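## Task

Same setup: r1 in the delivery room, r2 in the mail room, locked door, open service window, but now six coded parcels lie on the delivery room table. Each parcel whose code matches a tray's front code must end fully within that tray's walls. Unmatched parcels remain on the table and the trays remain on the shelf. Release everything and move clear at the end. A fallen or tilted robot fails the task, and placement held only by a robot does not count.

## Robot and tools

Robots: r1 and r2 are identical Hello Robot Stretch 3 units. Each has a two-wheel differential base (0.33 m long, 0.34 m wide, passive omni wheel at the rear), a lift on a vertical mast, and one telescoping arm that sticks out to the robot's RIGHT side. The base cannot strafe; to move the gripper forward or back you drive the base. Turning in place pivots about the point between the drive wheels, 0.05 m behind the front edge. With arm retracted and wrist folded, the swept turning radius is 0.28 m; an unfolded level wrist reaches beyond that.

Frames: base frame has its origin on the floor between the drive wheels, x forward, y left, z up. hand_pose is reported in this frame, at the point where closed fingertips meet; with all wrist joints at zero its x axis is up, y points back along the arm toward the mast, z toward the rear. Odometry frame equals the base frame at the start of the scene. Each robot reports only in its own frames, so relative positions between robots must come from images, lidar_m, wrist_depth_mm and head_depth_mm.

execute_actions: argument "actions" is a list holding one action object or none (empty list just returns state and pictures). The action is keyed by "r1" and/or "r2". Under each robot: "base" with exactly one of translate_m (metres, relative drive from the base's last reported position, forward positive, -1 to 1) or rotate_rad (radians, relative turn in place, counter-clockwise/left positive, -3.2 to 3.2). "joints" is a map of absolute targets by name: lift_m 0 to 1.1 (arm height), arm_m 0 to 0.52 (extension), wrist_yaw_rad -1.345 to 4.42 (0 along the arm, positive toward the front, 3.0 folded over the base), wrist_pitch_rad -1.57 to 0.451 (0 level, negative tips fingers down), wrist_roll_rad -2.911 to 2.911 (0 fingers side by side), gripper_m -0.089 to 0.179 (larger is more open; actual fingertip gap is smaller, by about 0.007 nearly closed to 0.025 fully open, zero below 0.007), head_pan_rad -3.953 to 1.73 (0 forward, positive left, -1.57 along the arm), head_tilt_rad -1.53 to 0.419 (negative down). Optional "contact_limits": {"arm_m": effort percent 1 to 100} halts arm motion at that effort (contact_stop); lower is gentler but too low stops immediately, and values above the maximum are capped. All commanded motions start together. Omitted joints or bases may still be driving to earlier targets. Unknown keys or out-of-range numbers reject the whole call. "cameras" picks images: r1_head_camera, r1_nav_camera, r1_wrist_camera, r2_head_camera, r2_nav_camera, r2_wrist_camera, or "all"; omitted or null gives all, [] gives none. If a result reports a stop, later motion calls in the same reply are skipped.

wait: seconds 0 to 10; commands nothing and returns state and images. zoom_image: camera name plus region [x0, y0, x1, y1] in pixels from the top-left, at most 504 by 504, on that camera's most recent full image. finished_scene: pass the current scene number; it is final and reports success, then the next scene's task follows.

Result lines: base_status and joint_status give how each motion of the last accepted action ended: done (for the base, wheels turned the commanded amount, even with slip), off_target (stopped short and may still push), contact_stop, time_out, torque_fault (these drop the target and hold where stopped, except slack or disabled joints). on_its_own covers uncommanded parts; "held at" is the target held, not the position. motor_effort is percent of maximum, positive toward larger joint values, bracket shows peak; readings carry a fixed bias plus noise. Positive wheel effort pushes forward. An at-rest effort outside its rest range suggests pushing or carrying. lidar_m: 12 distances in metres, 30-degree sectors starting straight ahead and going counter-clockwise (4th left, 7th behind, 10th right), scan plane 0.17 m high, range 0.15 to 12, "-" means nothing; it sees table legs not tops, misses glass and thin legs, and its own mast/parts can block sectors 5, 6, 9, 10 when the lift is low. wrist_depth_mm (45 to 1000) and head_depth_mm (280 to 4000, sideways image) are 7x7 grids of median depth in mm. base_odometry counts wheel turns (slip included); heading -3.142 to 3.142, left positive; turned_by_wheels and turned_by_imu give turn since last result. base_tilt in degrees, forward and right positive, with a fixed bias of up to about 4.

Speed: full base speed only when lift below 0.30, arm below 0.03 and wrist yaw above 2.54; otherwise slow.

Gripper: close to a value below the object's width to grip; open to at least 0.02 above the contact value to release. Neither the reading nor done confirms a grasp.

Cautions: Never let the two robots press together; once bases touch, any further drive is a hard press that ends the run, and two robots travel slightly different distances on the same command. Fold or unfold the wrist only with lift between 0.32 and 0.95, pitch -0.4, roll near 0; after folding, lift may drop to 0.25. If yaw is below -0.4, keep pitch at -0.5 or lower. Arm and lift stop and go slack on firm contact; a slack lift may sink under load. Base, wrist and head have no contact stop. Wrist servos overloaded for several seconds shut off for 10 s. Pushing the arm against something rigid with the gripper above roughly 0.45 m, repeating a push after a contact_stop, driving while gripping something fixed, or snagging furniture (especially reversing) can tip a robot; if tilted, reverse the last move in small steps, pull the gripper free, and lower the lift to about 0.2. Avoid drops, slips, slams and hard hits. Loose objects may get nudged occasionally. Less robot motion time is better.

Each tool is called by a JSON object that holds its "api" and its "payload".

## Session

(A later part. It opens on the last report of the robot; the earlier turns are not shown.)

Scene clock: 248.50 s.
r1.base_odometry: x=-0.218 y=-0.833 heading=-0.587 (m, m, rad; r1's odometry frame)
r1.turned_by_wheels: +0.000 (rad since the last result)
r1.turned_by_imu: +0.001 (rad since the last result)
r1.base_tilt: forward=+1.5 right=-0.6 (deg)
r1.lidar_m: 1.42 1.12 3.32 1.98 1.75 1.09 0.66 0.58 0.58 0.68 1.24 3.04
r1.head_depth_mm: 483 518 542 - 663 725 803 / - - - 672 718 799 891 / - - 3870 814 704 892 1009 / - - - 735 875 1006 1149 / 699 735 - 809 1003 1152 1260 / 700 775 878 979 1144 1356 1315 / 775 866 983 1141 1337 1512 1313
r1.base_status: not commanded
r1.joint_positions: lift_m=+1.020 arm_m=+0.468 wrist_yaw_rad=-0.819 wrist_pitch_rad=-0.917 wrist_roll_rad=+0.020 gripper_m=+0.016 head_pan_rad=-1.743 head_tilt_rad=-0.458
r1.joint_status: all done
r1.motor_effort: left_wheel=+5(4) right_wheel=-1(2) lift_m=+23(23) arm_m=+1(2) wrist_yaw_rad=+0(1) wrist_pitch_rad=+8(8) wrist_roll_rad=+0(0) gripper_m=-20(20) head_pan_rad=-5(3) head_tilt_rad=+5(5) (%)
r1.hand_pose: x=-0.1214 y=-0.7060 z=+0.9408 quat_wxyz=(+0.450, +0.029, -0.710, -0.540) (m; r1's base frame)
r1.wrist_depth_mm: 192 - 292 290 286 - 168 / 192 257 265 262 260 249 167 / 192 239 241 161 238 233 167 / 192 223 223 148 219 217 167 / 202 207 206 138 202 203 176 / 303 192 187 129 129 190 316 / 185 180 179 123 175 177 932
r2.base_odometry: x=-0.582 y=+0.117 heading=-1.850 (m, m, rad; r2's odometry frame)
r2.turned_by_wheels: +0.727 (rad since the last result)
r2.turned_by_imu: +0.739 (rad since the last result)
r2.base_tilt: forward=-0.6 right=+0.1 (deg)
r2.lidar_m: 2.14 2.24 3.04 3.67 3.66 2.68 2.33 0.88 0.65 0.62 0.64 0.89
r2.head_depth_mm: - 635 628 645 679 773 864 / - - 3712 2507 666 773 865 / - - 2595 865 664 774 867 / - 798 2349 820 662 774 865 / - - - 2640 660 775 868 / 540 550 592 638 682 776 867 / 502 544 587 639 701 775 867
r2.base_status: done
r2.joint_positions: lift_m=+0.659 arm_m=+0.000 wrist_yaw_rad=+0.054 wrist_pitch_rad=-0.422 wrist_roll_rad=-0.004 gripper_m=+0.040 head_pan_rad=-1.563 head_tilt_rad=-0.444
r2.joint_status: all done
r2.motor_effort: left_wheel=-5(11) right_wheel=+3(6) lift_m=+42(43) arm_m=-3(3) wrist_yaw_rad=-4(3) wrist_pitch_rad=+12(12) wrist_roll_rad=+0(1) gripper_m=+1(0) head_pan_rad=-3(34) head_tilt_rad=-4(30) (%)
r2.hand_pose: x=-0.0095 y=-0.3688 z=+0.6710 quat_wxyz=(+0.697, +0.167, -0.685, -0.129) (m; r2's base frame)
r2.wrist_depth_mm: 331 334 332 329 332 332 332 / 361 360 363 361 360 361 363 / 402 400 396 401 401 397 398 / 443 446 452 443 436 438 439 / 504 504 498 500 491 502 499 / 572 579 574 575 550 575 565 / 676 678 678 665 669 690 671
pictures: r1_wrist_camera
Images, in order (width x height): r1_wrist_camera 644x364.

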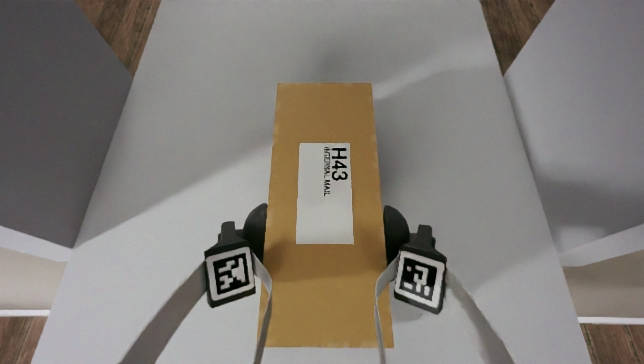

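{"api": "execute_actions", "payload": {"actions": [{"r1": {"joints": {"lift_m": 1.008}}, "r2": {"joints": {"lift_m": 0.75, "wrist_pitch_rad": -0.7}}}], "cameras": []}}

{"api": "execute_actions", "payload": {"actions": [{"r1": {"joints": {"gripper_m": 0.11}}, "r2": {"base": {"translate_m": -0.017}, "joints": {"lift_m": 0.88, "gripper_m": 0.14}}}], "cameras": ["r1_wrist_camera"]}}

{"api": "execute_actions", "payload": {"actions": [{"r1": {"joints": {"lift_m": 1.075}}, "r2": {"joints": {"lift_m": 0.981, "arm_m": 0.1}}}], "cameras": ["r2_wrist_camera"]}}

Scene clock: 253.13 s.
r1.base_odometry: x=-0.218 y=-0.833 heading=-0.587 (m, m, rad; r1's odometry frame)
r1.turned_by_wheels: +0.000 (rad since the last result)
r1.turned_by_imu: +0.001 (rad since the last result)
r1.base_tilt: forward=+1.5 right=-0.6 (deg)
r1.lidar_m: 1.42 1.12 3.32 1.99 1.76 1.08 0.65 0.58 0.58 0.69 1.25 3.03
r1.head_depth_mm: 483 519 550 - 673 725 806 / - - - 735 719 799 895 / - - - 811 702 893 1009 / - - - 739 876 1006 1149 / 700 738 - 809 992 1149 1267 / 701 779 877 979 1147 1353 1315 / 776 866 985 1133 1339 1512 1312
r1.base_status: not commanded
r1.joint_positions: lift_m=+1.008 arm_m=+0.468 wrist_yaw_rad=-0.819 wrist_pitch_rad=-0.917 wrist_roll_rad=+0.020 gripper_m=+0.016 head_pan_rad=-1.743 head_tilt_rad=-0.458
r1.joint_status: all done
r1.motor_effort: left_wheel=+4(4) right_wheel=-2(2) lift_m=+22(23) arm_m=+1(1) wrist_yaw_rad=+0(0) wrist_pitch_rad=+8(8) wrist_roll_rad=+0(0) gripper_m=-20(20) head_pan_rad=-3(3) head_tilt_rad=+5(5) (%)
r1.hand_pose: x=-0.1214 y=-0.7060 z=+0.9288 quat_wxyz=(+0.450, +0.029, -0.710, -0.540) (m; r1's base frame)
r1.wrist_depth_mm: 193 290 274 272 269 273 167 / 193 243 247 245 246 236 167 / 193 226 228 161 223 221 167 / 193 210 208 149 206 205 167 / 193 194 194 138 191 189 175 / 187 180 176 129 130 178 304 / 171 169 168 124 164 165 170
r2.base_odometry: x=-0.582 y=+0.117 heading=-1.850 (m, m, rad; r2's odometry frame)
r2.turned_by_wheels: +0.000 (rad since the last result)
r2.turned_by_imu: +0.000 (rad since the last result)
r2.base_tilt: forward=-0.6 right=+0.0 (deg)
r2.lidar_m: 2.14 2.22 3.08 3.66 3.68 2.68 2.33 0.88 0.64 0.62 0.65 0.89
r2.head_depth_mm: - 633 627 643 677 773 867 / - - 3737 2489 666 773 866 / - - 2585 865 665 776 867 / - 802 830 833 663 774 865 / - - - 2625 662 774 865 / 540 549 593 637 681 774 867 / 503 544 587 639 701 777 868
r2.base_status: not commanded
r2.joint_positions: lift_m=+0.749 arm_m=+0.000 wrist_yaw_rad=+0.053 wrist_pitch_rad=-0.709 wrist_roll_rad=-0.004 gripper_m=+0.040 head_pan_rad=-1.563 head_tilt_rad=-0.444
r2.joint_status: all done
r2.motor_effort: left_wheel=-5(4) right_wheel=+3(4) lift_m=+42(43) arm_m=-2(2) wrist_yaw_rad=-4(4) wrist_pitch_rad=+5(13) wrist_roll_rad=+0(1) gripper_m=+0(1) head_pan_rad=-2(2) head_tilt_rad=-3(4) (%)
r2.hand_pose: x=-0.0120 y=-0.3238 z=+0.7029 quat_wxyz=(+0.671, +0.264, -0.655, -0.227) (m; r2's base frame)
r2.wrist_depth_mm: 364 368 362 364 365 369 370 / 416 417 418 419 418 422 425 / 485 482 486 489 489 500 499 / 574 580 581 581 581 589 595 / 712 737 706 733 714 745 740 / 877 844 847 855 840 825 854 / 785 782 769 776 778 780 776
pictures: none
No camera images: the call's "cameras" was empty. Leave "cameras" out to get every camera's image.

Scene clock: 255.13 s.
r1.base_odometry: x=-0.218 y=-0.833 heading=-0.587 (m, m, rad; r1's odometry frame)
r1.turned_by_wheels: +0.000 (rad since the last result)
r1.turned_by_imu: +0.001 (rad since the last result)
r1.base_tilt: forward=+1.5 right=-0.6 (deg)
r1.lidar_m: 1.43 1.12 3.31 1.98 1.75 1.09 0.66 0.58 0.58 0.69 1.25 3.03
r1.head_depth_mm: 482 518 549 - 674 724 806 / - - - 735 717 800 899 / - - - 833 702 891 1012 / - - - 741 874 1003 1152 / 702 738 - 808 993 1151 1273 / 700 777 876 976 1145 1351 1312 / 780 866 983 1137 1340 1516 1310
r1.base_status: not commanded
r1.joint_positions: lift_m=+1.008 arm_m=+0.468 wrist_yaw_rad=-0.819 wrist_pitch_rad=-0.913 wrist_roll_rad=+0.020 gripper_m=+0.110 head_pan_rad=-1.743 head_tilt_rad=-0.458
r1.joint_status: all done
r1.motor_effort: left_wheel=+4(4) right_wheel=-2(2) lift_m=+23(22) arm_m=+1(1) wrist_yaw_rad=-1(0) wrist_pitch_rad=+6(8) wrist_roll_rad=+0(0) gripper_m=+1(92) head_pan_rad=-2(4) head_tilt_rad=+5(5) (%)
r1.hand_pose: x=-0.1220 y=-0.7065 z=+0.9292 quat_wxyz=(+0.451, +0.028, -0.711, -0.539) (m; r1's base frame)
r1.wrist_depth_mm: 193 288 275 272 272 283 168 / 191 247 250 250 245 237 167 / 192 229 228 164 225 221 167 / 193 210 209 150 207 204 168 / 193 195 191 139 192 192 175 / 186 183 178 129 174 180 299 / 172 170 167 124 165 166 827
r2.base_odometry: x=-0.578 y=+0.133 heading=-1.850 (m, m, rad; r2's odometry frame)
r2.turned_by_wheels: +0.000 (rad since the last result)
r2.turned_by_imu: +0.000 (rad since the last result)
r2.base_tilt: forward=-0.6 right=+0.0 (deg)
r2.lidar_m: 2.16 2.25 3.08 3.67 3.65 2.66 2.32 0.88 0.65 0.62 0.64 0.89
r2.head_depth_mm: 582 577 591 636 689 772 865 / - - 2431 827 666 773 864 / - - 3685 2916 664 768 852 / - 802 822 822 662 774 852 / - - - 901 661 769 867 / 626 632 641 652 670 776 867 / 498 538 585 639 700 776 869
r2.base_status: done
r2.joint_positions: lift_m=+0.879 arm_m=+0.000 wrist_yaw_rad=+0.053 wrist_pitch_rad=-0.709 wrist_roll_rad=-0.004 gripper_m=+0.140 head_pan_rad=-1.563 head_tilt_rad=-0.444
r2.joint_status: all done
r2.motor_effort: left_wheel=-4(11) right_wheel=+3(3) lift_m=+42(43) arm_m=-3(3) wrist_yaw_rad=-4(4) wrist_pitch_rad=+6(6) wrist_roll_rad=+0(1) gripper_m=+1(81) head_pan_rad=-2(3) head_tilt_rad=-4(4) (%)
r2.hand_pose: x=-0.0120 y=-0.3237 z=+0.8328 quat_wxyz=(+0.671, +0.264, -0.655, -0.228) (m; r2's base frame)
r2.wrist_depth_mm: 364 364 252 255 256 355 368 / 416 417 413 416 418 422 417 / 491 483 487 490 494 490 486 / 580 585 580 584 584 584 596 / 715 728 734 750 741 720 742 / 929 924 957 951 968 - 949 / 891 883 889 920 893 856 887
pictures: r1_wrist_camera
Images, in order (width x height): r1_wrist_camera 644x364.

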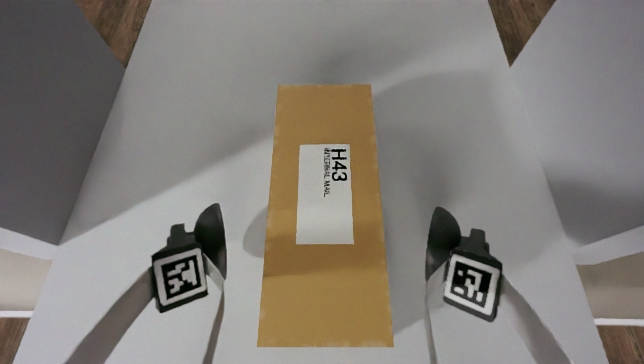

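Scene clock: 257.10 s.
r1.base_odometry: x=-0.218 y=-0.833 heading=-0.587 (m, m, rad; r1's odometry frame)
r1.turned_by_wheels: +0.000 (rad since the last result)
r1.turned_by_imu: +0.001 (rad since the last result)
r1.base_tilt: forward=+1.5 right=-0.6 (deg)
r1.lidar_m: 1.42 1.12 3.31 1.99 1.75 1.09 0.66 0.58 0.58 0.69 1.25 3.02
r1.head_depth_mm: 481 - 571 605 659 725 804 / - - 607 656 717 798 899 / - - - 813 701 890 1010 / - - - 753 874 1006 1147 / 701 - - 853 999 1150 1266 / 701 777 877 980 1146 1347 1309 / 778 866 982 1135 1339 1510 1307
r1.base_status: not commanded
r1.joint_positions: lift_m=+1.075 arm_m=+0.468 wrist_yaw_rad=-0.819 wrist_pitch_rad=-0.913 wrist_roll_rad=+0.020 gripper_m=+0.110 head_pan_rad=-1.743 head_tilt_rad=-0.458
r1.joint_status: all done
r1.motor_effort: left_wheel=+4(5) right_wheel=-2(2) lift_m=+27(30) arm_m=+2(1) wrist_yaw_rad=-1(0) wrist_pitch_rad=+6(6) wrist_roll_rad=+0(0) gripper_m=+0(1) head_pan_rad=-2(2) head_tilt_rad=+5(5) (%)
r1.hand_pose: x=-0.1221 y=-0.7066 z=+0.9961 quat_wxyz=(+0.451, +0.028, -0.711, -0.539) (m; r1's base frame)
r1.wrist_depth_mm: 193 - - - - - 168 / 191 339 341 336 337 252 167 / 193 272 313 307 306 252 167 / 193 271 284 225 282 254 167 / 203 255 264 208 260 242 176 / 424 252 241 194 244 260 361 / - 230 229 185 226 225 -
r2.base_odometry: x=-0.578 y=+0.133 heading=-1.850 (m, m, rad; r2's odometry frame)
r2.turned_by_wheels: +0.000 (rad since the last result)
r2.turned_by_imu: +0.000 (rad since the last result)
r2.base_tilt: forward=-0.5 right=+0.0 (deg)
r2.lidar_m: 2.17 2.25 3.09 3.66 3.65 2.66 2.32 0.88 0.65 0.62 0.64 0.89
r2.head_depth_mm: 582 577 591 - - - 886 / - - 2429 3118 - - 880 / - - 3689 2942 - - 898 / - 774 2446 2517 637 602 883 / - - - 901 660 780 866 / 627 632 641 652 670 775 867 / 498 538 585 638 701 775 869
r2.base_status: not commanded
r2.joint_positions: lift_m=+0.980 arm_m=+0.100 wrist_yaw_rad=+0.053 wrist_pitch_rad=-0.710 wrist_roll_rad=-0.004 gripper_m=+0.140 head_pan_rad=-1.563 head_tilt_rad=-0.444
r2.joint_status: all done
r2.motor_effort: left_wheel=-4(5) right_wheel=+3(3) lift_m=+42(43) arm_m=+2(1) wrist_yaw_rad=-3(4) wrist_pitch_rad=+6(6) wrist_roll_rad=+0(1) gripper_m=+1(1) head_pan_rad=-2(2) head_tilt_rad=-3(3) (%)
r2.hand_pose: x=-0.0122 y=-0.4231 z=+0.9337 quat_wxyz=(+0.671, +0.264, -0.655, -0.228) (m; r2's base frame)
r2.wrist_depth_mm: 267 266 391 344 396 277 272 / 304 306 328 324 322 311 311 / 359 346 274 272 270 328 365 / 428 409 253 255 253 267 439 / 531 536 546 541 542 515 543 / 704 668 729 722 742 - 736 / 958 960 938 952 913 972 936
pictures: r2_wrist_camera
Images, in order (width x height): r2_wrist_camera 644x364.

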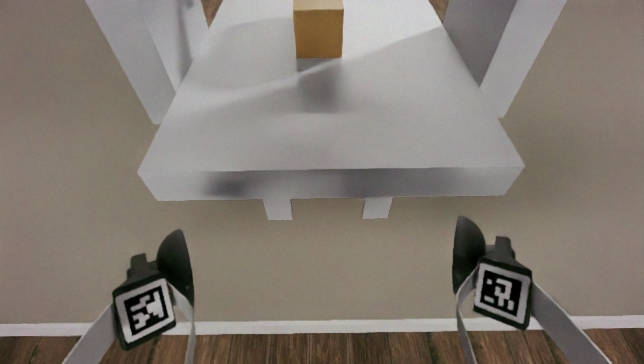

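{"api": "execute_actions", "payload": {"actions": []}}

Scene clock: 262.50 s.
r1.base_odometry: x=-0.218 y=-0.833 heading=-0.587 (m, m, rad; r1's odometry frame)
r1.turned_by_wheels: +0.000 (rad since the last result)
r1.turned_by_imu: +0.001 (rad since the last result)
r1.base_tilt: forward=+1.5 right=-0.6 (deg)
r1.lidar_m: 1.43 1.12 3.30 1.99 1.76 1.09 0.65 0.58 0.58 0.68 1.25 3.03
r1.head_depth_mm: 481 - 570 607 661 724 803 / - - 607 654 717 798 896 / - - - 809 703 892 1014 / - - - 756 874 1005 1153 / 698 - - 855 1001 1151 1261 / 704 777 877 978 1147 1348 1313 / 777 869 986 1132 1336 1518 1304
r1.base_status: not commanded
r1.joint_positions: lift_m=+1.075 arm_m=+0.468 wrist_yaw_rad=-0.819 wrist_pitch_rad=-0.913 wrist_roll_rad=+0.020 gripper_m=+0.110 head_pan_rad=-1.743 head_tilt_rad=-0.458
r1.joint_status: all done
r1.motor_effort: left_wheel=+4(5) right_wheel=-3(2) lift_m=+27(30) arm_m=+1(1) wrist_yaw_rad=-1(0) wrist_pitch_rad=+6(6) wrist_roll_rad=+0(0) gripper_m=+0(1) head_pan_rad=-3(2) head_tilt_rad=+4(5) (%)
r1.hand_pose: x=-0.1221 y=-0.7066 z=+0.9961 quat_wxyz=(+0.451, +0.028, -0.711, -0.539) (m; r1's base frame)
r1.wrist_depth_mm: 193 - - - - - 168 / 192 343 341 337 332 254 168 / 192 271 309 310 308 254 168 / 193 274 286 227 280 255 168 / 203 256 261 210 262 245 175 / 429 252 242 193 242 259 361 / - 229 228 187 225 225 -
r2.base_odometry: x=-0.578 y=+0.133 heading=-1.850 (m, m, rad; r2's odometry frame)
r2.turned_by_wheels: +0.000 (rad since the last result)
r2.turned_by_imu: +0.000 (rad since the last result)
r2.base_tilt: forward=-0.6 right=+0.0 (deg)
r2.lidar_m: 2.17 2.24 3.06 3.67 3.62 2.67 2.32 0.88 0.65 0.62 0.65 0.89
r2.head_depth_mm: 582 576 591 - - - 889 / - - 2436 3105 - - 882 / - - 3689 2915 - - 894 / - 776 2434 2514 637 602 881 / - - - 903 661 781 866 / 627 632 640 653 671 775 868 / 498 538 585 640 700 776 868
r2.base_status: not commanded
r2.joint_positions: lift_m=+0.980 arm_m=+0.100 wrist_yaw_rad=+0.053 wrist_pitch_rad=-0.710 wrist_roll_rad=-0.004 gripper_m=+0.140 head_pan_rad=-1.563 head_tilt_rad=-0.444
r2.joint_status: all done
r2.motor_effort: left_wheel=-4(5) right_wheel=+2(3) lift_m=+42(43) arm_m=+2(1) wrist_yaw_rad=-3(4) wrist_pitch_rad=+6(6) wrist_roll_rad=+0(1) gripper_m=+1(1) head_pan_rad=-3(2) head_tilt_rad=-4(3) (%)
r2.hand_pose: x=-0.0122 y=-0.4231 z=+0.9337 quat_wxyz=(+0.671, +0.264, -0.655, -0.228) (m; r2's base frame)
r2.wrist_depth_mm: 267 266 391 340 400 277 272 / 307 309 326 327 324 308 315 / 354 347 274 273 271 327 366 / 425 409 253 254 255 267 443 / 536 539 547 539 546 523 548 / 722 660 739 720 722 - 747 / 954 929 958 946 963 965 936
pictures: r1_head_camera (sideways: a quarter turn clockwise sets it upright), r1_nav_camera (sideways: a quarter turn counterclockwise sets it upright), r1_wrist_camera, r2_head_camera (sideways: a quarter turn clockwise sets it upright), r2_nav_camera (sideways: a quarter turn counterclockwise sets it upright), r2_wrist_camera
Images, in order (width x height): r1_head_camera 896x504, r1_nav_camera 672x504, r1_wrist_camera 644x364, r2_head_camera 896x504, r2_nav_camera 672x504, r2_wrist_camera 644x364.

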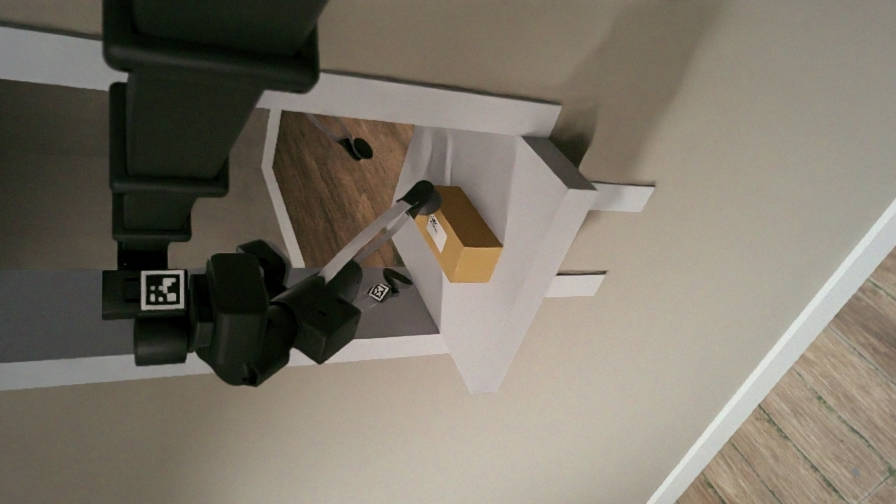

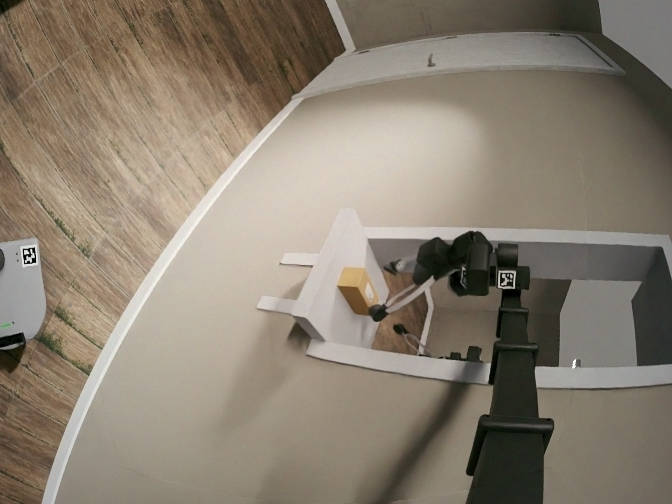

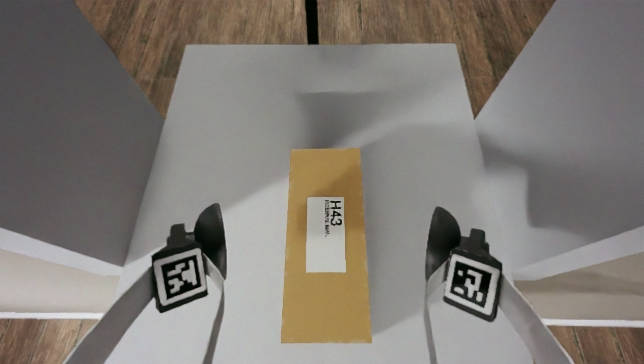

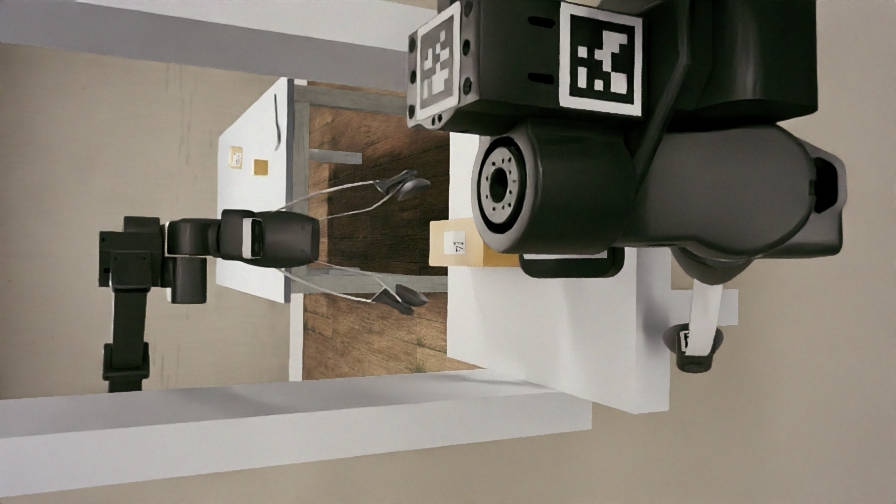

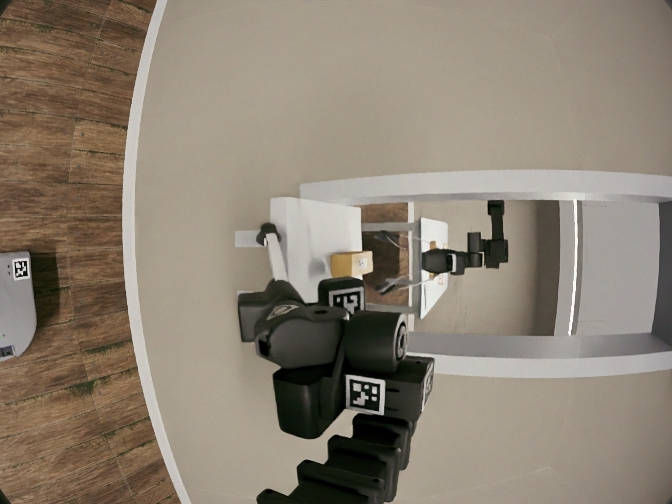

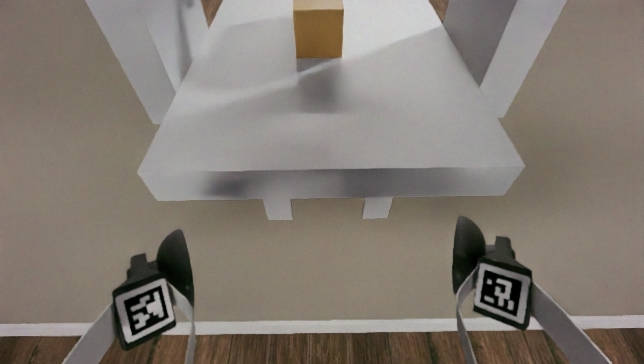

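{"api": "execute_actions", "payload": {"actions": [{"r1": {"joints": {"arm_m": 0.28, "gripper_m": 0.04}}, "r2": {"joints": {"arm_m": 0.32}}}], "cameras": ["r2_wrist_camera", "r2_head_camera"]}}

Scene clock: 266.57 s.
r1.base_odometry: x=-0.218 y=-0.833 heading=-0.587 (m, m, rad; r1's odometry frame)
r1.turned_by_wheels: +0.000 (rad since the last result)
r1.turned_by_imu: +0.001 (rad since the last result)
r1.base_tilt: forward=+1.5 right=-0.6 (deg)
r1.lidar_m: 1.43 1.12 3.31 1.98 1.76 1.09 0.66 0.58 0.58 0.68 1.25 3.04
r1.head_depth_mm: 481 - 567 605 660 726 805 / - - 606 653 718 799 895 / - - 3807 855 735 889 1011 / - - - 742 875 1003 1151 / 698 - - 772 1001 1149 1264 / 701 780 890 975 1145 1350 1309 / 775 866 986 1133 1343 1512 1316
r1.base_status: not commanded
r1.joint_positions: lift_m=+1.075 arm_m=+0.280 wrist_yaw_rad=-0.819 wrist_pitch_rad=-0.913 wrist_roll_rad=+0.020 gripper_m=+0.040 head_pan_rad=-1.743 head_tilt_rad=-0.458
r1.joint_status: all done
r1.motor_effort: left_wheel=+4(5) right_wheel=-2(2) lift_m=+27(26) arm_m=-3(4) wrist_yaw_rad=+0(0) wrist_pitch_rad=+6(6) wrist_roll_rad=+0(0) gripper_m=+0(91) head_pan_rad=-3(3) head_tilt_rad=+5(5) (%)
r1.hand_pose: x=-0.1221 y=-0.5191 z=+0.9961 quat_wxyz=(+0.451, +0.028, -0.711, -0.539) (m; r1's base frame)
r1.wrist_depth_mm: 345 357 368 359 203 207 206 / 336 281 327 323 251 249 248 / 312 252 304 311 310 311 307 / 288 284 282 290 412 406 411 / 273 268 267 524 602 613 607 / - - - - - - - / - - - - - - -
r2.base_odometry: x=-0.578 y=+0.133 heading=-1.850 (m, m, rad; r2's odometry frame)
r2.turned_by_wheels: +0.000 (rad since the last result)
r2.turned_by_imu: +0.000 (rad since the last result)
r2.base_tilt: forward=-0.6 right=+0.0 (deg)
r2.lidar_m: 2.16 2.25 3.08 3.66 3.67 2.67 2.32 0.88 0.64 0.62 0.65 0.89
r2.head_depth_mm: 582 577 573 - 690 773 867 / - - 2592 763 666 773 866 / - - 2539 - 651 770 865 / - - 2398 - 639 775 868 / - - - 903 658 771 866 / 817 632 640 653 672 775 868 / 498 538 585 638 701 775 869
r2.base_status: not commanded
r2.joint_positions: lift_m=+0.980 arm_m=+0.320 wrist_yaw_rad=+0.052 wrist_pitch_rad=-0.710 wrist_roll_rad=-0.004 gripper_m=+0.140 head_pan_rad=-1.563 head_tilt_rad=-0.444
r2.joint_status: all done
r2.motor_effort: left_wheel=-4(5) right_wheel=+3(3) lift_m=+42(42) arm_m=+3(0) wrist_yaw_rad=-2(3) wrist_pitch_rad=+6(6) wrist_roll_rad=+1(0) gripper_m=+1(0) head_pan_rad=-2(2) head_tilt_rad=-4(4) (%)
r2.hand_pose: x=-0.0122 y=-0.6431 z=+0.9337 quat_wxyz=(+0.671, +0.264, -0.655, -0.228) (m; r2's base frame)
r2.wrist_depth_mm: 176 - - - - - 176 / 176 - 325 238 322 - 177 / 176 244 271 193 271 261 177 / 175 227 234 177 232 232 178 / 173 206 206 201 203 206 178 / 172 188 182 182 182 - 172 / 169 162 165 164 163 162 166
pictures: r2_head_camera (sideways: a quarter turn clockwise sets it upright), r2_wrist_camera
Images, in order (width x height): r2_head_camera 896x504, r2_wrist_camera 644x364.

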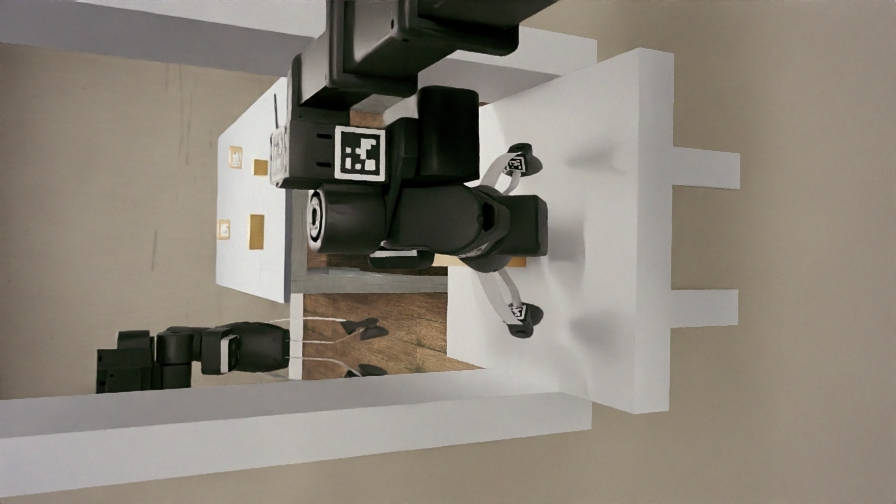

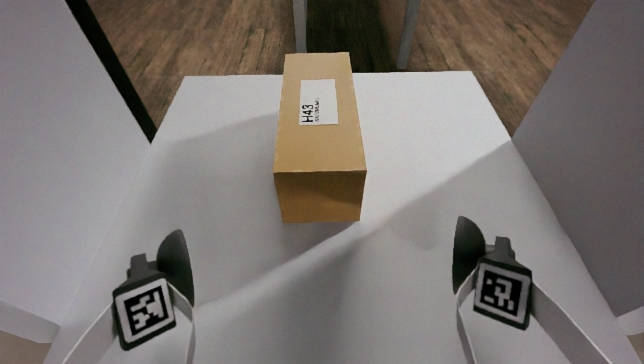

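{"api": "execute_actions", "payload": {"actions": [{"r1": {"base": {"rotate_rad": 0.8}, "joints": {"arm_m": 0.02, "wrist_yaw_rad": 0.1, "lift_m": 1.04, "head_pan_rad": -0.6, "head_tilt_rad": -0.6}}, "r2": {"joints": {"arm_m": 0.425}}}], "cameras": ["r2_wrist_camera", "r1_nav_camera"]}}

Scene clock: 280.97 s.
r1.base_odometry: x=-0.218 y=-0.833 heading=+0.213 (m, m, rad; r1's odometry frame)
r1.turned_by_wheels: +0.800 (rad since the last result)
r1.turned_by_imu: +0.807 (rad since the last result)
r1.base_tilt: forward=+1.4 right=-0.6 (deg)
r1.lidar_m: 1.43 2.37 1.79 1.75 0.78 0.59 0.58 0.61 0.87 2.73 1.45 1.12
r1.head_depth_mm: 3458 3656 3141 2249 1742 1438 1224 / 3901 - 2788 2253 1748 1432 1222 / - - 1512 2078 1749 1427 1222 / 3747 - 1421 2252 1748 1435 1214 / 3619 2055 1342 2236 1752 1437 1216 / 3405 2056 1271 1729 1596 1436 1221 / 3177 2057 1509 2134 1740 1431 1214
r1.base_status: done
r1.joint_positions: lift_m=+1.040 arm_m=+0.020 wrist_yaw_rad=+0.100 wrist_pitch_rad=-0.911 wrist_roll_rad=+0.020 gripper_m=+0.040 head_pan_rad=-0.607 head_tilt_rad=-0.593
r1.joint_status: all done
r1.motor_effort: left_wheel=-2(9) right_wheel=+2(6) lift_m=+21(24) arm_m=-3(4) wrist_yaw_rad=+1(3) wrist_pitch_rad=+5(6) wrist_roll_rad=+0(0) gripper_m=+0(0) head_pan_rad=+3(44) head_tilt_rad=-4(23) (%)
r1.hand_pose: x=-0.0078 y=-0.3025 z=+0.9616 quat_wxyz=(+0.644, +0.340, -0.625, -0.283) (m; r1's base frame)
r1.wrist_depth_mm: - - - - - - 814 / - - - - - - 789 / - - - - - - 778 / - - - - - - 730 / - - - - - - 727 / - - - - - - 707 / - - - - 990 952 682
r2.base_odometry: x=-0.578 y=+0.133 heading=-1.850 (m, m, rad; r2's odometry frame)
r2.turned_by_wheels: +0.000 (rad since the last result)
r2.turned_by_imu: +0.000 (rad since the last result)
r2.base_tilt: forward=-0.6 right=+0.1 (deg)
r2.lidar_m: 2.16 2.25 3.10 3.67 3.64 2.66 2.33 0.88 0.65 0.62 0.65 0.89
r2.head_depth_mm: 582 576 573 - 689 773 866 / - - - 845 665 773 864 / - - - 1895 662 768 867 / - - 2461 748 662 774 867 / - - - 1993 659 768 868 / - 632 640 651 671 775 867 / 498 537 585 638 702 777 866
r2.base_status: not commanded
r2.joint_positions: lift_m=+0.980 arm_m=+0.425 wrist_yaw_rad=+0.052 wrist_pitch_rad=-0.710 wrist_roll_rad=-0.004 gripper_m=+0.140 head_pan_rad=-1.563 head_tilt_rad=-0.444
r2.joint_status: all done
r2.motor_effort: left_wheel=-4(4) right_wheel=+3(3) lift_m=+42(42) arm_m=+2(4) wrist_yaw_rad=-3(3) wrist_pitch_rad=+6(6) wrist_roll_rad=+1(0) gripper_m=+1(0) head_pan_rad=-2(2) head_tilt_rad=-4(4) (%)
r2.hand_pose: x=-0.0122 y=-0.7481 z=+0.9337 quat_wxyz=(+0.671, +0.264, -0.655, -0.228) (m; r2's base frame)
r2.wrist_depth_mm: - - - - - - - / - - - - - - - / - - - - - - - / - 248 234 164 230 231 - / - 212 205 144 203 208 197 / 172 188 182 129 177 - 172 / 164 161 161 116 160 162 162
pictures: r1_nav_camera (sideways: a quarter turn counterclockwise sets it upright), r2_wrist_camera
Images, in order (width x height): r1_nav_camera 672x504, r2_wrist_camera 644x364.

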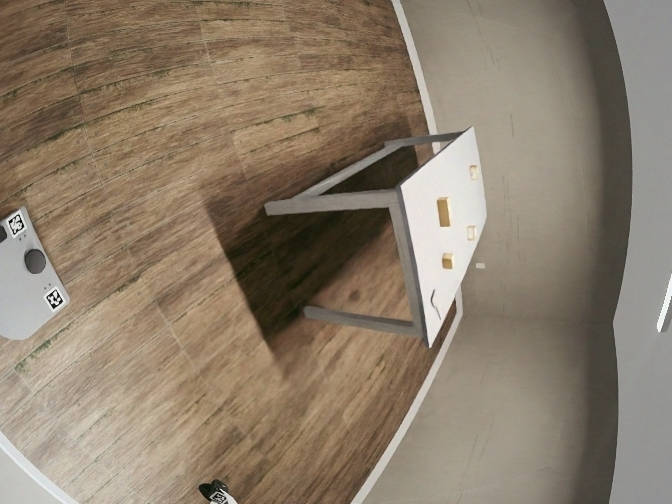

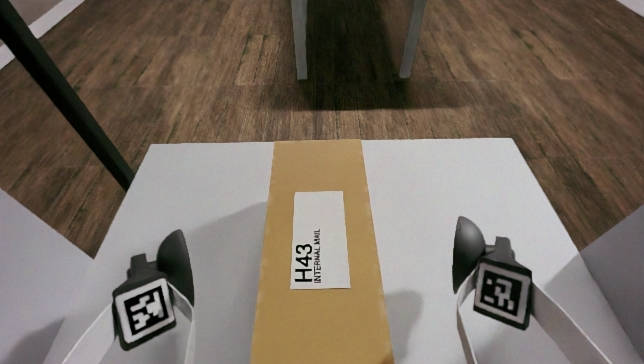

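{"api": "execute_actions", "payload": {"actions": [{"r1": {"base": {"translate_m": 0.06}, "joints": {"wrist_pitch_rad": -0.4, "lift_m": 0.93, "arm_m": 0.0}}, "r2": {"joints": {"gripper_m": 0.015}}}], "cameras": ["r2_wrist_camera"]}}

{"api": "execute_actions", "payload": {"actions": [{"r1": {"base": {"translate_m": 0.24}, "joints": {"wrist_yaw_rad": 2.75, "lift_m": 0.66}}, "r2": {"joints": {"wrist_pitch_rad": -0.4, "arm_m": 0.06, "lift_m": 0.97}}}], "cameras": ["r2_wrist_camera", "r2_head_camera", "r1_nav_camera"]}}

Scene clock: 284.37 s.
r1.base_odometry: x=-0.160 y=-0.820 heading=+0.213 (m, m, rad; r1's odometry frame)
r1.turned_by_wheels: +0.000 (rad since the last result)
r1.turned_by_imu: +0.001 (rad since the last result)
r1.base_tilt: forward=+1.4 right=-0.6 (deg)
r1.lidar_m: 1.45 2.36 1.79 1.75 0.86 0.65 0.64 0.67 0.96 3.03 1.39 1.06
r1.head_depth_mm: 3449 3681 3095 2235 1748 1424 1221 / 3828 - 1519 2077 1743 1437 1216 / - - 1436 2241 1744 1440 1217 / 3732 3958 1339 2240 1744 1429 1216 / 3517 1897 1265 2221 1748 1433 1212 / 3330 2057 1264 1303 1644 1429 1222 / 3169 2042 1511 2161 1751 1440 1216
r1.base_status: done
r1.joint_positions: lift_m=+0.930 arm_m=+0.000 wrist_yaw_rad=+0.100 wrist_pitch_rad=-0.420 wrist_roll_rad=+0.020 gripper_m=+0.040 head_pan_rad=-0.607 head_tilt_rad=-0.593
r1.joint_status: all done
r1.motor_effort: left_wheel=-2(4) right_wheel=+2(6) lift_m=+22(20) arm_m=-3(3) wrist_yaw_rad=+0(1) wrist_pitch_rad=+10(12) wrist_roll_rad=+0(0) gripper_m=+0(0) head_pan_rad=+3(4) head_tilt_rad=-5(5) (%)
r1.hand_pose: x=+0.0008 y=-0.3683 z=+0.9422 quat_wxyz=(+0.691, +0.181, -0.690, -0.115) (m; r1's base frame)
r1.wrist_depth_mm: - - - - - - 915 / - - - - - - 917 / - - - - - - 924 / - - - - - - 877 / - - - - - - 867 / - - - - - - 825 / - - - - - - 835
r2.base_odometry: x=-0.578 y=+0.133 heading=-1.850 (m, m, rad; r2's odometry frame)
r2.turned_by_wheels: +0.000 (rad since the last result)
r2.turned_by_imu: +0.000 (rad since the last result)
r2.base_tilt: forward=-0.6 right=+0.0 (deg)
r2.lidar_m: 2.16 2.26 3.08 3.67 3.64 2.67 2.32 0.88 0.64 0.62 0.65 0.89
r2.head_depth_mm: 582 577 574 - 688 774 867 / - - - 847 665 774 865 / - - - 1903 661 769 870 / - - 2438 800 662 774 867 / - - - 901 661 770 867 / - 631 641 652 671 776 865 / 497 538 585 640 701 774 866
r2.base_status: not commanded
r2.joint_positions: lift_m=+0.980 arm_m=+0.425 wrist_yaw_rad=+0.052 wrist_pitch_rad=-0.709 wrist_roll_rad=-0.004 gripper_m=+0.016 head_pan_rad=-1.563 head_tilt_rad=-0.444
r2.joint_status: all done
r2.motor_effort: left_wheel=-4(4) right_wheel=+2(2) lift_m=+41(43) arm_m=+2(2) wrist_yaw_rad=-3(3) wrist_pitch_rad=+6(6) wrist_roll_rad=+0(0) gripper_m=-17(91) head_pan_rad=-2(2) head_tilt_rad=-3(3) (%)
r2.hand_pose: x=-0.0122 y=-0.7482 z=+0.9338 quat_wxyz=(+0.671, +0.263, -0.655, -0.228) (m; r2's base frame)
r2.wrist_depth_mm: - - - - - - - / - - - - - - - / - - - - - - - / - 251 234 165 230 230 - / - 207 205 145 209 203 197 / 172 183 180 129 129 180 172 / 163 166 162 116 161 162 162
pictures: r2_wrist_camera
Images, in order (width x height): r2_wrist_camera 644x364.

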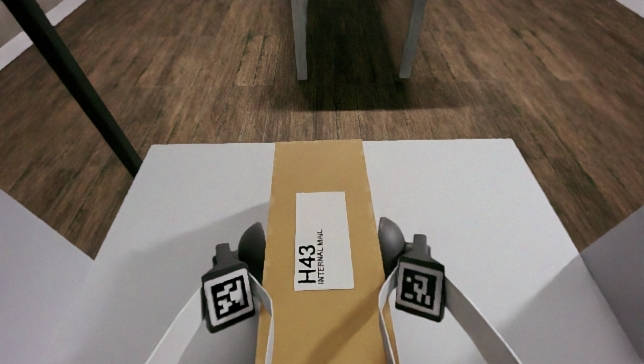

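Scene clock: 288.27 s.
r1.base_odometry: x=+0.075 y=-0.769 heading=+0.213 (m, m, rad; r1's odometry frame)
r1.turned_by_wheels: +0.000 (rad since the last result)
r1.turned_by_imu: +0.002 (rad since the last result)
r1.base_tilt: forward=+1.6 right=-0.6 (deg)
r1.lidar_m: 1.52 2.34 1.78 1.74 1.18 0.90 0.88 0.93 1.32 3.04 1.22 0.84
r1.head_depth_mm: 3467 3744 1318 1994 1743 1438 1221 / 3823 - 1265 2151 1675 1430 1220 / 3682 - 1267 2072 1731 1436 1217 / 3480 3659 1261 2001 1755 1429 1217 / 3321 2059 1207 1010 1238 1366 1217 / 3112 2056 1269 2157 1694 1436 1213 / 2971 2044 2227 2138 1744 1433 1219
r1.base_status: done
r1.joint_positions: lift_m=+0.660 arm_m=+0.000 wrist_yaw_rad=+2.748 wrist_pitch_rad=-0.420 wrist_roll_rad=+0.020 gripper_m=+0.040 head_pan_rad=-0.607 head_tilt_rad=-0.593
r1.joint_status: all done
r1.motor_effort: left_wheel=-2(5) right_wheel=+2(4) lift_m=+22(22) arm_m=-3(2) wrist_yaw_rad=+2(5) wrist_pitch_rad=+10(10) wrist_roll_rad=+0(0) gripper_m=+0(0) head_pan_rad=+3(3) head_tilt_rad=-5(5) (%)
r1.hand_pose: x=+0.0647 y=+0.0618 z=+0.6724 quat_wxyz=(+0.280, +0.713, +0.007, +0.643) (m; r1's base frame)
r1.wrist_depth_mm: - - - - - - - / - - - - - - - / - - - - - - - / - - - - - - - / - - - - - - - / 906 950 907 929 919 913 923 / 811 - 792 811 811 809 795
r2.base_odometry: x=-0.578 y=+0.133 heading=-1.850 (m, m, rad; r2's odometry frame)
r2.turned_by_wheels: +0.000 (rad since the last result)
r2.turned_by_imu: +0.000 (rad since the last result)
r2.base_tilt: forward=-0.5 right=+0.0 (deg)
r2.lidar_m: 2.16 2.24 3.09 3.67 3.64 2.67 2.32 0.88 0.64 0.62 0.65 0.88
r2.head_depth_mm: 583 576 590 633 - - - / - - 2436 868 - - - / - - 3715 2923 - - - / - - 2539 2553 - - 873 / - - - 902 661 778 866 / 627 632 641 653 671 775 867 / 498 538 584 639 700 775 866
r2.base_status: not commanded
r2.joint_positions: lift_m=+0.971 arm_m=+0.060 wrist_yaw_rad=+0.052 wrist_pitch_rad=-0.434 wrist_roll_rad=-0.004 gripper_m=+0.016 head_pan_rad=-1.563 head_tilt_rad=-0.444
r2.joint_status: all done
r2.motor_effort: left_wheel=-4(4) right_wheel=+2(2) lift_m=+11(37) arm_m=-3(1) wrist_yaw_rad=-2(3) wrist_pitch_rad=+19(20) wrist_roll_rad=+0(0) gripper_m=-17(17) head_pan_rad=-2(2) head_tilt_rad=-4(3) (%)
r2.hand_pose: x=-0.0099 y=-0.4273 z=+0.9798 quat_wxyz=(+0.696, +0.171, -0.684, -0.134) (m; r2's base frame)
r2.wrist_depth_mm: 279 279 - - - 282 280 / 305 304 - - - 307 307 / 336 334 419 464 436 338 340 / 375 374 355 160 346 366 378 / 418 412 288 144 280 403 426 / 484 489 387 130 130 492 493 / 574 571 565 118 572 578 572
pictures: r1_nav_camera (sideways: a quarter turn counterclockwise sets it upright), r2_head_camera (sideways: a quarter turn clockwise sets it upright), r2_wrist_camera
Images, in order (width x height): r1_nav_camera 672x504, r2_head_camera 896x504, r2_wrist_camera 644x364.

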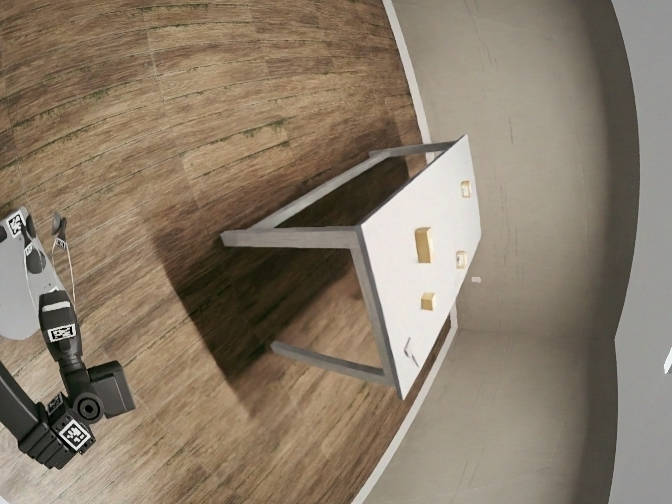

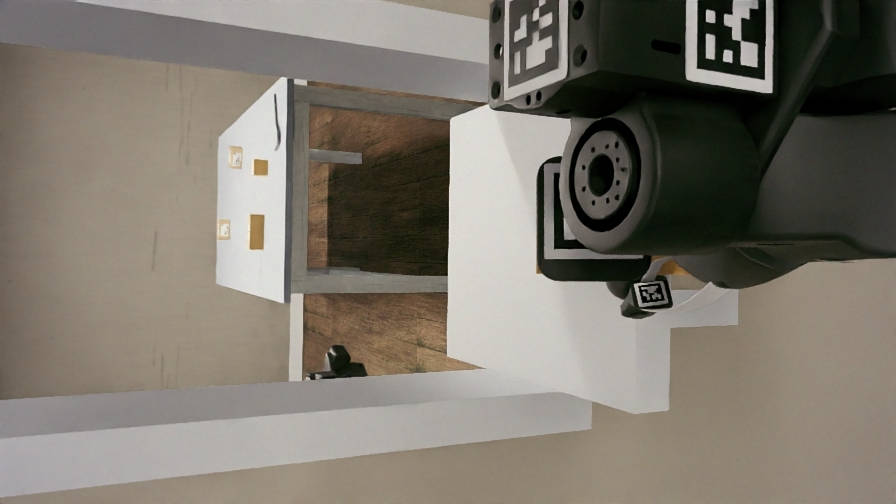

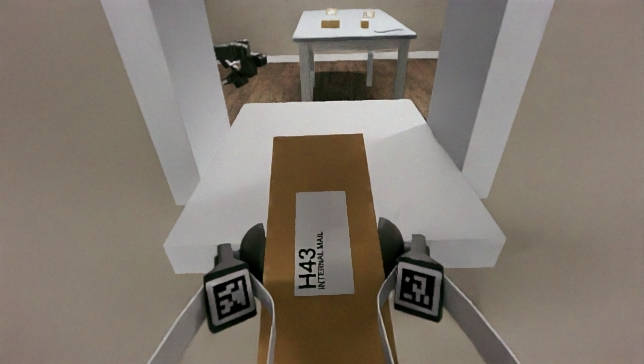

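{"api": "execute_actions", "payload": {"actions": [{"r1": {"base": {"translate_m": 0.3}, "joints": {"lift_m": 0.285}}, "r2": {"base": {"rotate_rad": 1.51}, "joints": {"arm_m": 0.0, "wrist_yaw_rad": 2.65, "lift_m": 0.62, "head_pan_rad": 0.0, "head_tilt_rad": -0.3}}}], "cameras": ["r2_nav_camera", "r1_nav_camera"]}}

Scene clock: 294.40 s.
r1.base_odometry: x=+0.368 y=-0.706 heading=+0.212 (m, m, rad; r1's odometry frame)
r1.turned_by_wheels: +0.000 (rad since the last result)
r1.turned_by_imu: +0.003 (rad since the last result)
r1.base_tilt: forward=+1.5 right=-0.6 (deg)
r1.lidar_m: 1.61 2.32 1.76 1.72 1.59 1.20 1.18 1.25 1.78 3.05 1.08 0.58
r1.head_depth_mm: 3498 3732 1258 914 1742 1437 1221 / 3579 - 1265 913 1652 1437 1222 / 3323 3665 1263 914 796 1398 1193 / 3122 3303 1266 916 821 1200 1172 / 2951 3087 1254 991 1734 1396 1221 / 2831 2952 1334 2144 1699 1432 1219 / 2683 2844 1916 2138 1741 1432 1215
r1.base_status: done
r1.joint_positions: lift_m=+0.285 arm_m=+0.000 wrist_yaw_rad=+2.749 wrist_pitch_rad=-0.419 wrist_roll_rad=+0.020 gripper_m=+0.040 head_pan_rad=-0.607 head_tilt_rad=-0.593
r1.joint_status: all done
r1.motor_effort: left_wheel=-3(7) right_wheel=+2(5) lift_m=+23(23) arm_m=-3(2) wrist_yaw_rad=+2(2) wrist_pitch_rad=+10(10) wrist_roll_rad=+0(0) gripper_m=+0(0) head_pan_rad=+4(3) head_tilt_rad=-4(4) (%)
r1.hand_pose: x=+0.0646 y=+0.0619 z=+0.2975 quat_wxyz=(+0.280, +0.713, +0.007, +0.643) (m; r1's base frame)
r1.wrist_depth_mm: - - - - - - - / - - - - - - - / 969 942 939 926 935 936 899 / - 733 714 730 709 716 701 / - 587 599 575 587 583 577 / 482 502 - 488 501 487 478 / 436 - - 422 412 422 420
r2.base_odometry: x=-0.578 y=+0.133 heading=-0.340 (m, m, rad; r2's odometry frame)
r2.turned_by_wheels: +1.510 (rad since the last result)
r2.turned_by_imu: +1.536 (rad since the last result)
r2.base_tilt: forward=-0.5 right=+0.1 (deg)
r2.lidar_m: 3.66 3.78 2.71 2.58 0.94 0.66 0.62 0.64 0.84 2.02 2.21 2.91
r2.head_depth_mm: 3266 3433 3658 3766 2676 1979 1575 / 3261 3391 3603 3715 2664 1980 1571 / 3215 3410 3605 3741 2659 1969 1568 / 3199 3348 3541 3683 2639 1979 1564 / 3190 3317 3468 3636 2662 1957 1556 / 3166 3309 3451 3640 2625 1950 1557 / 3146 3339 3491 3603 2623 1949 1556
r2.base_status: done
r2.joint_positions: lift_m=+0.621 arm_m=+0.000 wrist_yaw_rad=+2.646 wrist_pitch_rad=-0.433 wrist_roll_rad=-0.004 gripper_m=+0.016 head_pan_rad=-0.007 head_tilt_rad=-0.310
r2.joint_status: all done
r2.motor_effort: left_wheel=-5(11) right_wheel=+3(7) lift_m=+11(12) arm_m=-3(3) wrist_yaw_rad=+3(7) wrist_pitch_rad=+18(19) wrist_roll_rad=+0(0) gripper_m=-17(17) head_pan_rad=+3(34) head_tilt_rad=+6(24) (%)
r2.hand_pose: x=+0.0845 y=+0.0505 z=+0.6301 quat_wxyz=(+0.317, +0.705, -0.021, +0.634) (m; r2's base frame)
r2.wrist_depth_mm: - - - - - - - / - - - - - - - / - - - - - - - / - - - 161 - - - / - - - 143 - - - / - 896 881 130 129 870 846 / - 803 751 119 726 740 738
pictures: r1_nav_camera (sideways: a quarter turn counterclockwise sets it upright), r2_nav_camera (sideways: a quarter turn counterclockwise sets it upright)
Images, in order (width x height): r1_nav_camera 672x504, r2_nav_camera 672x504.

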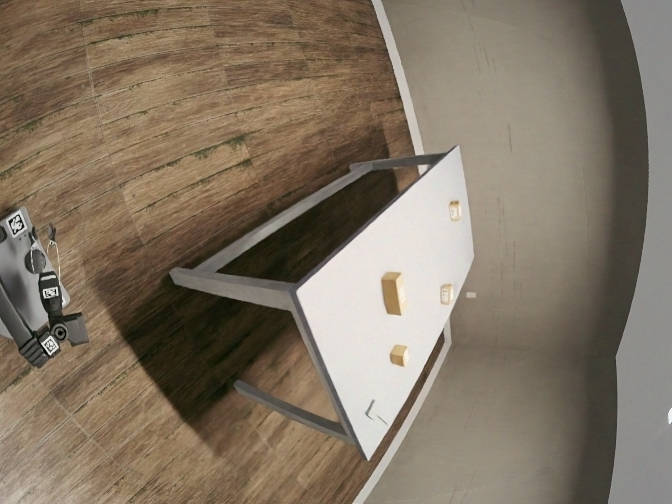

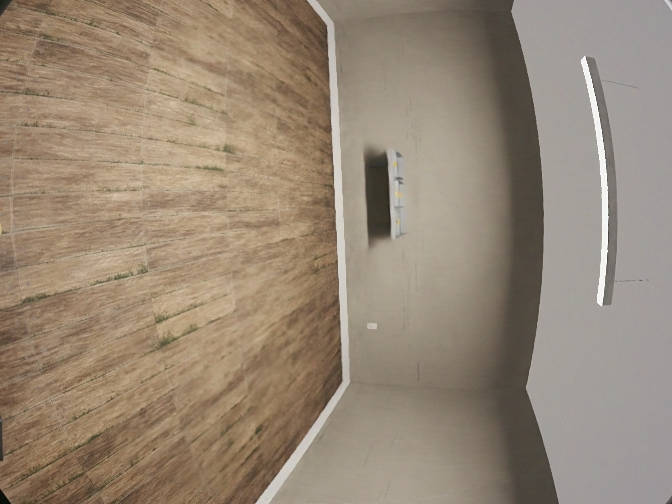

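{"api": "execute_actions", "payload": {"actions": [{"r1": {"base": {"translate_m": 0.95}, "joints": {"head_pan_rad": -1.0, "head_tilt_rad": -0.7}}, "r2": {"base": {"translate_m": 0.3}, "joints": {"lift_m": 0.285}}}], "cameras": ["r1_nav_camera"]}}

Scene clock: 300.60 s.
r1.base_odometry: x=+1.297 y=-0.506 heading=+0.212 (m, m, rad; r1's odometry frame)
r1.turned_by_wheels: +0.000 (rad since the last result)
r1.turned_by_imu: +0.006 (rad since the last result)
r1.base_tilt: forward=+1.5 right=-0.6 (deg)
r1.lidar_m: 2.19 2.23 1.70 1.66 1.76 2.18 2.13 0.51 0.39 0.38 0.40 0.58
r1.head_depth_mm: 2793 3083 980 800 651 576 1173 / 2989 3292 1034 802 653 1260 1169 / 3203 3402 1038 800 652 1356 1105 / 3150 3396 1032 803 690 1354 1146 / 2782 2927 951 800 1523 1288 1173 / 2505 2707 1037 802 1598 1322 1170 / 2279 2499 1035 884 1490 1352 1173
r1.base_status: done
r1.joint_positions: lift_m=+0.285 arm_m=+0.000 wrist_yaw_rad=+2.749 wrist_pitch_rad=-0.419 wrist_roll_rad=+0.020 gripper_m=+0.040 head_pan_rad=-0.993 head_tilt_rad=-0.692
r1.joint_status: all done
r1.motor_effort: left_wheel=-2(9) right_wheel=+2(7) lift_m=+22(22) arm_m=-3(3) wrist_yaw_rad=+1(2) wrist_pitch_rad=+9(10) wrist_roll_rad=+0(0) gripper_m=+1(0) head_pan_rad=-5(30) head_tilt_rad=-5(18) (%)
r1.hand_pose: x=+0.0645 y=+0.0619 z=+0.2975 quat_wxyz=(+0.280, +0.713, +0.007, +0.643) (m; r1's base frame)
r1.wrist_depth_mm: - - - - - - - / - - - - - - - / 981 926 914 912 926 909 910 / - 715 712 708 723 703 700 / - 582 591 572 584 570 577 / 478 498 - 488 495 482 480 / 439 - - 420 422 426 418
r2.base_odometry: x=-0.295 y=+0.033 heading=-0.340 (m, m, rad; r2's odometry frame)
r2.turned_by_wheels: +0.000 (rad since the last result)
r2.turned_by_imu: +0.003 (rad since the last result)
r2.base_tilt: forward=-0.6 right=+0.0 (deg)
r2.lidar_m: 3.37 3.45 2.71 2.56 1.38 0.97 0.92 0.94 1.25 2.15 2.20 2.90
r2.head_depth_mm: 2987 3167 3327 3489 2684 1978 1581 / 2967 3150 3309 3482 2692 1982 1578 / 2969 3129 3297 3457 2669 1983 1573 / 2941 3083 3244 3441 2661 1973 1568 / 2912 3056 3207 3423 2641 1962 1563 / 2893 3072 3196 3364 2648 1960 1559 / 2887 3027 3169 3347 2619 1953 1556
r2.base_status: done
r2.joint_positions: lift_m=+0.286 arm_m=+0.000 wrist_yaw_rad=+2.647 wrist_pitch_rad=-0.433 wrist_roll_rad=-0.004 gripper_m=+0.016 head_pan_rad=-0.007 head_tilt_rad=-0.308
r2.joint_status: all done
r2.motor_effort: left_wheel=-5(17) right_wheel=+2(8) lift_m=+11(10) arm_m=-3(3) wrist_yaw_rad=+2(3) wrist_pitch_rad=+18(18) wrist_roll_rad=+0(0) gripper_m=-17(17) head_pan_rad=+3(2) head_tilt_rad=+5(6) (%)
r2.hand_pose: x=+0.0844 y=+0.0506 z=+0.2951 quat_wxyz=(+0.317, +0.705, -0.021, +0.634) (m; r2's base frame)
r2.wrist_depth_mm: - - - - - - - / - - - - - - - / - - 984 982 964 954 915 / 773 748 733 160 731 705 693 / 621 592 601 143 578 570 569 / - 500 488 130 129 473 476 / - 449 - 119 409 417 410
pictures: r1_nav_camera (sideways: a quarter turn counterclockwise sets it upright)
Images, in order (width x height): r1_nav_camera 672x504.

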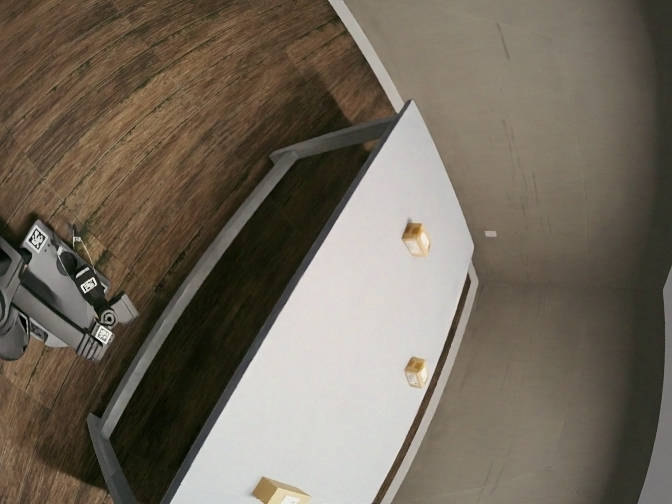

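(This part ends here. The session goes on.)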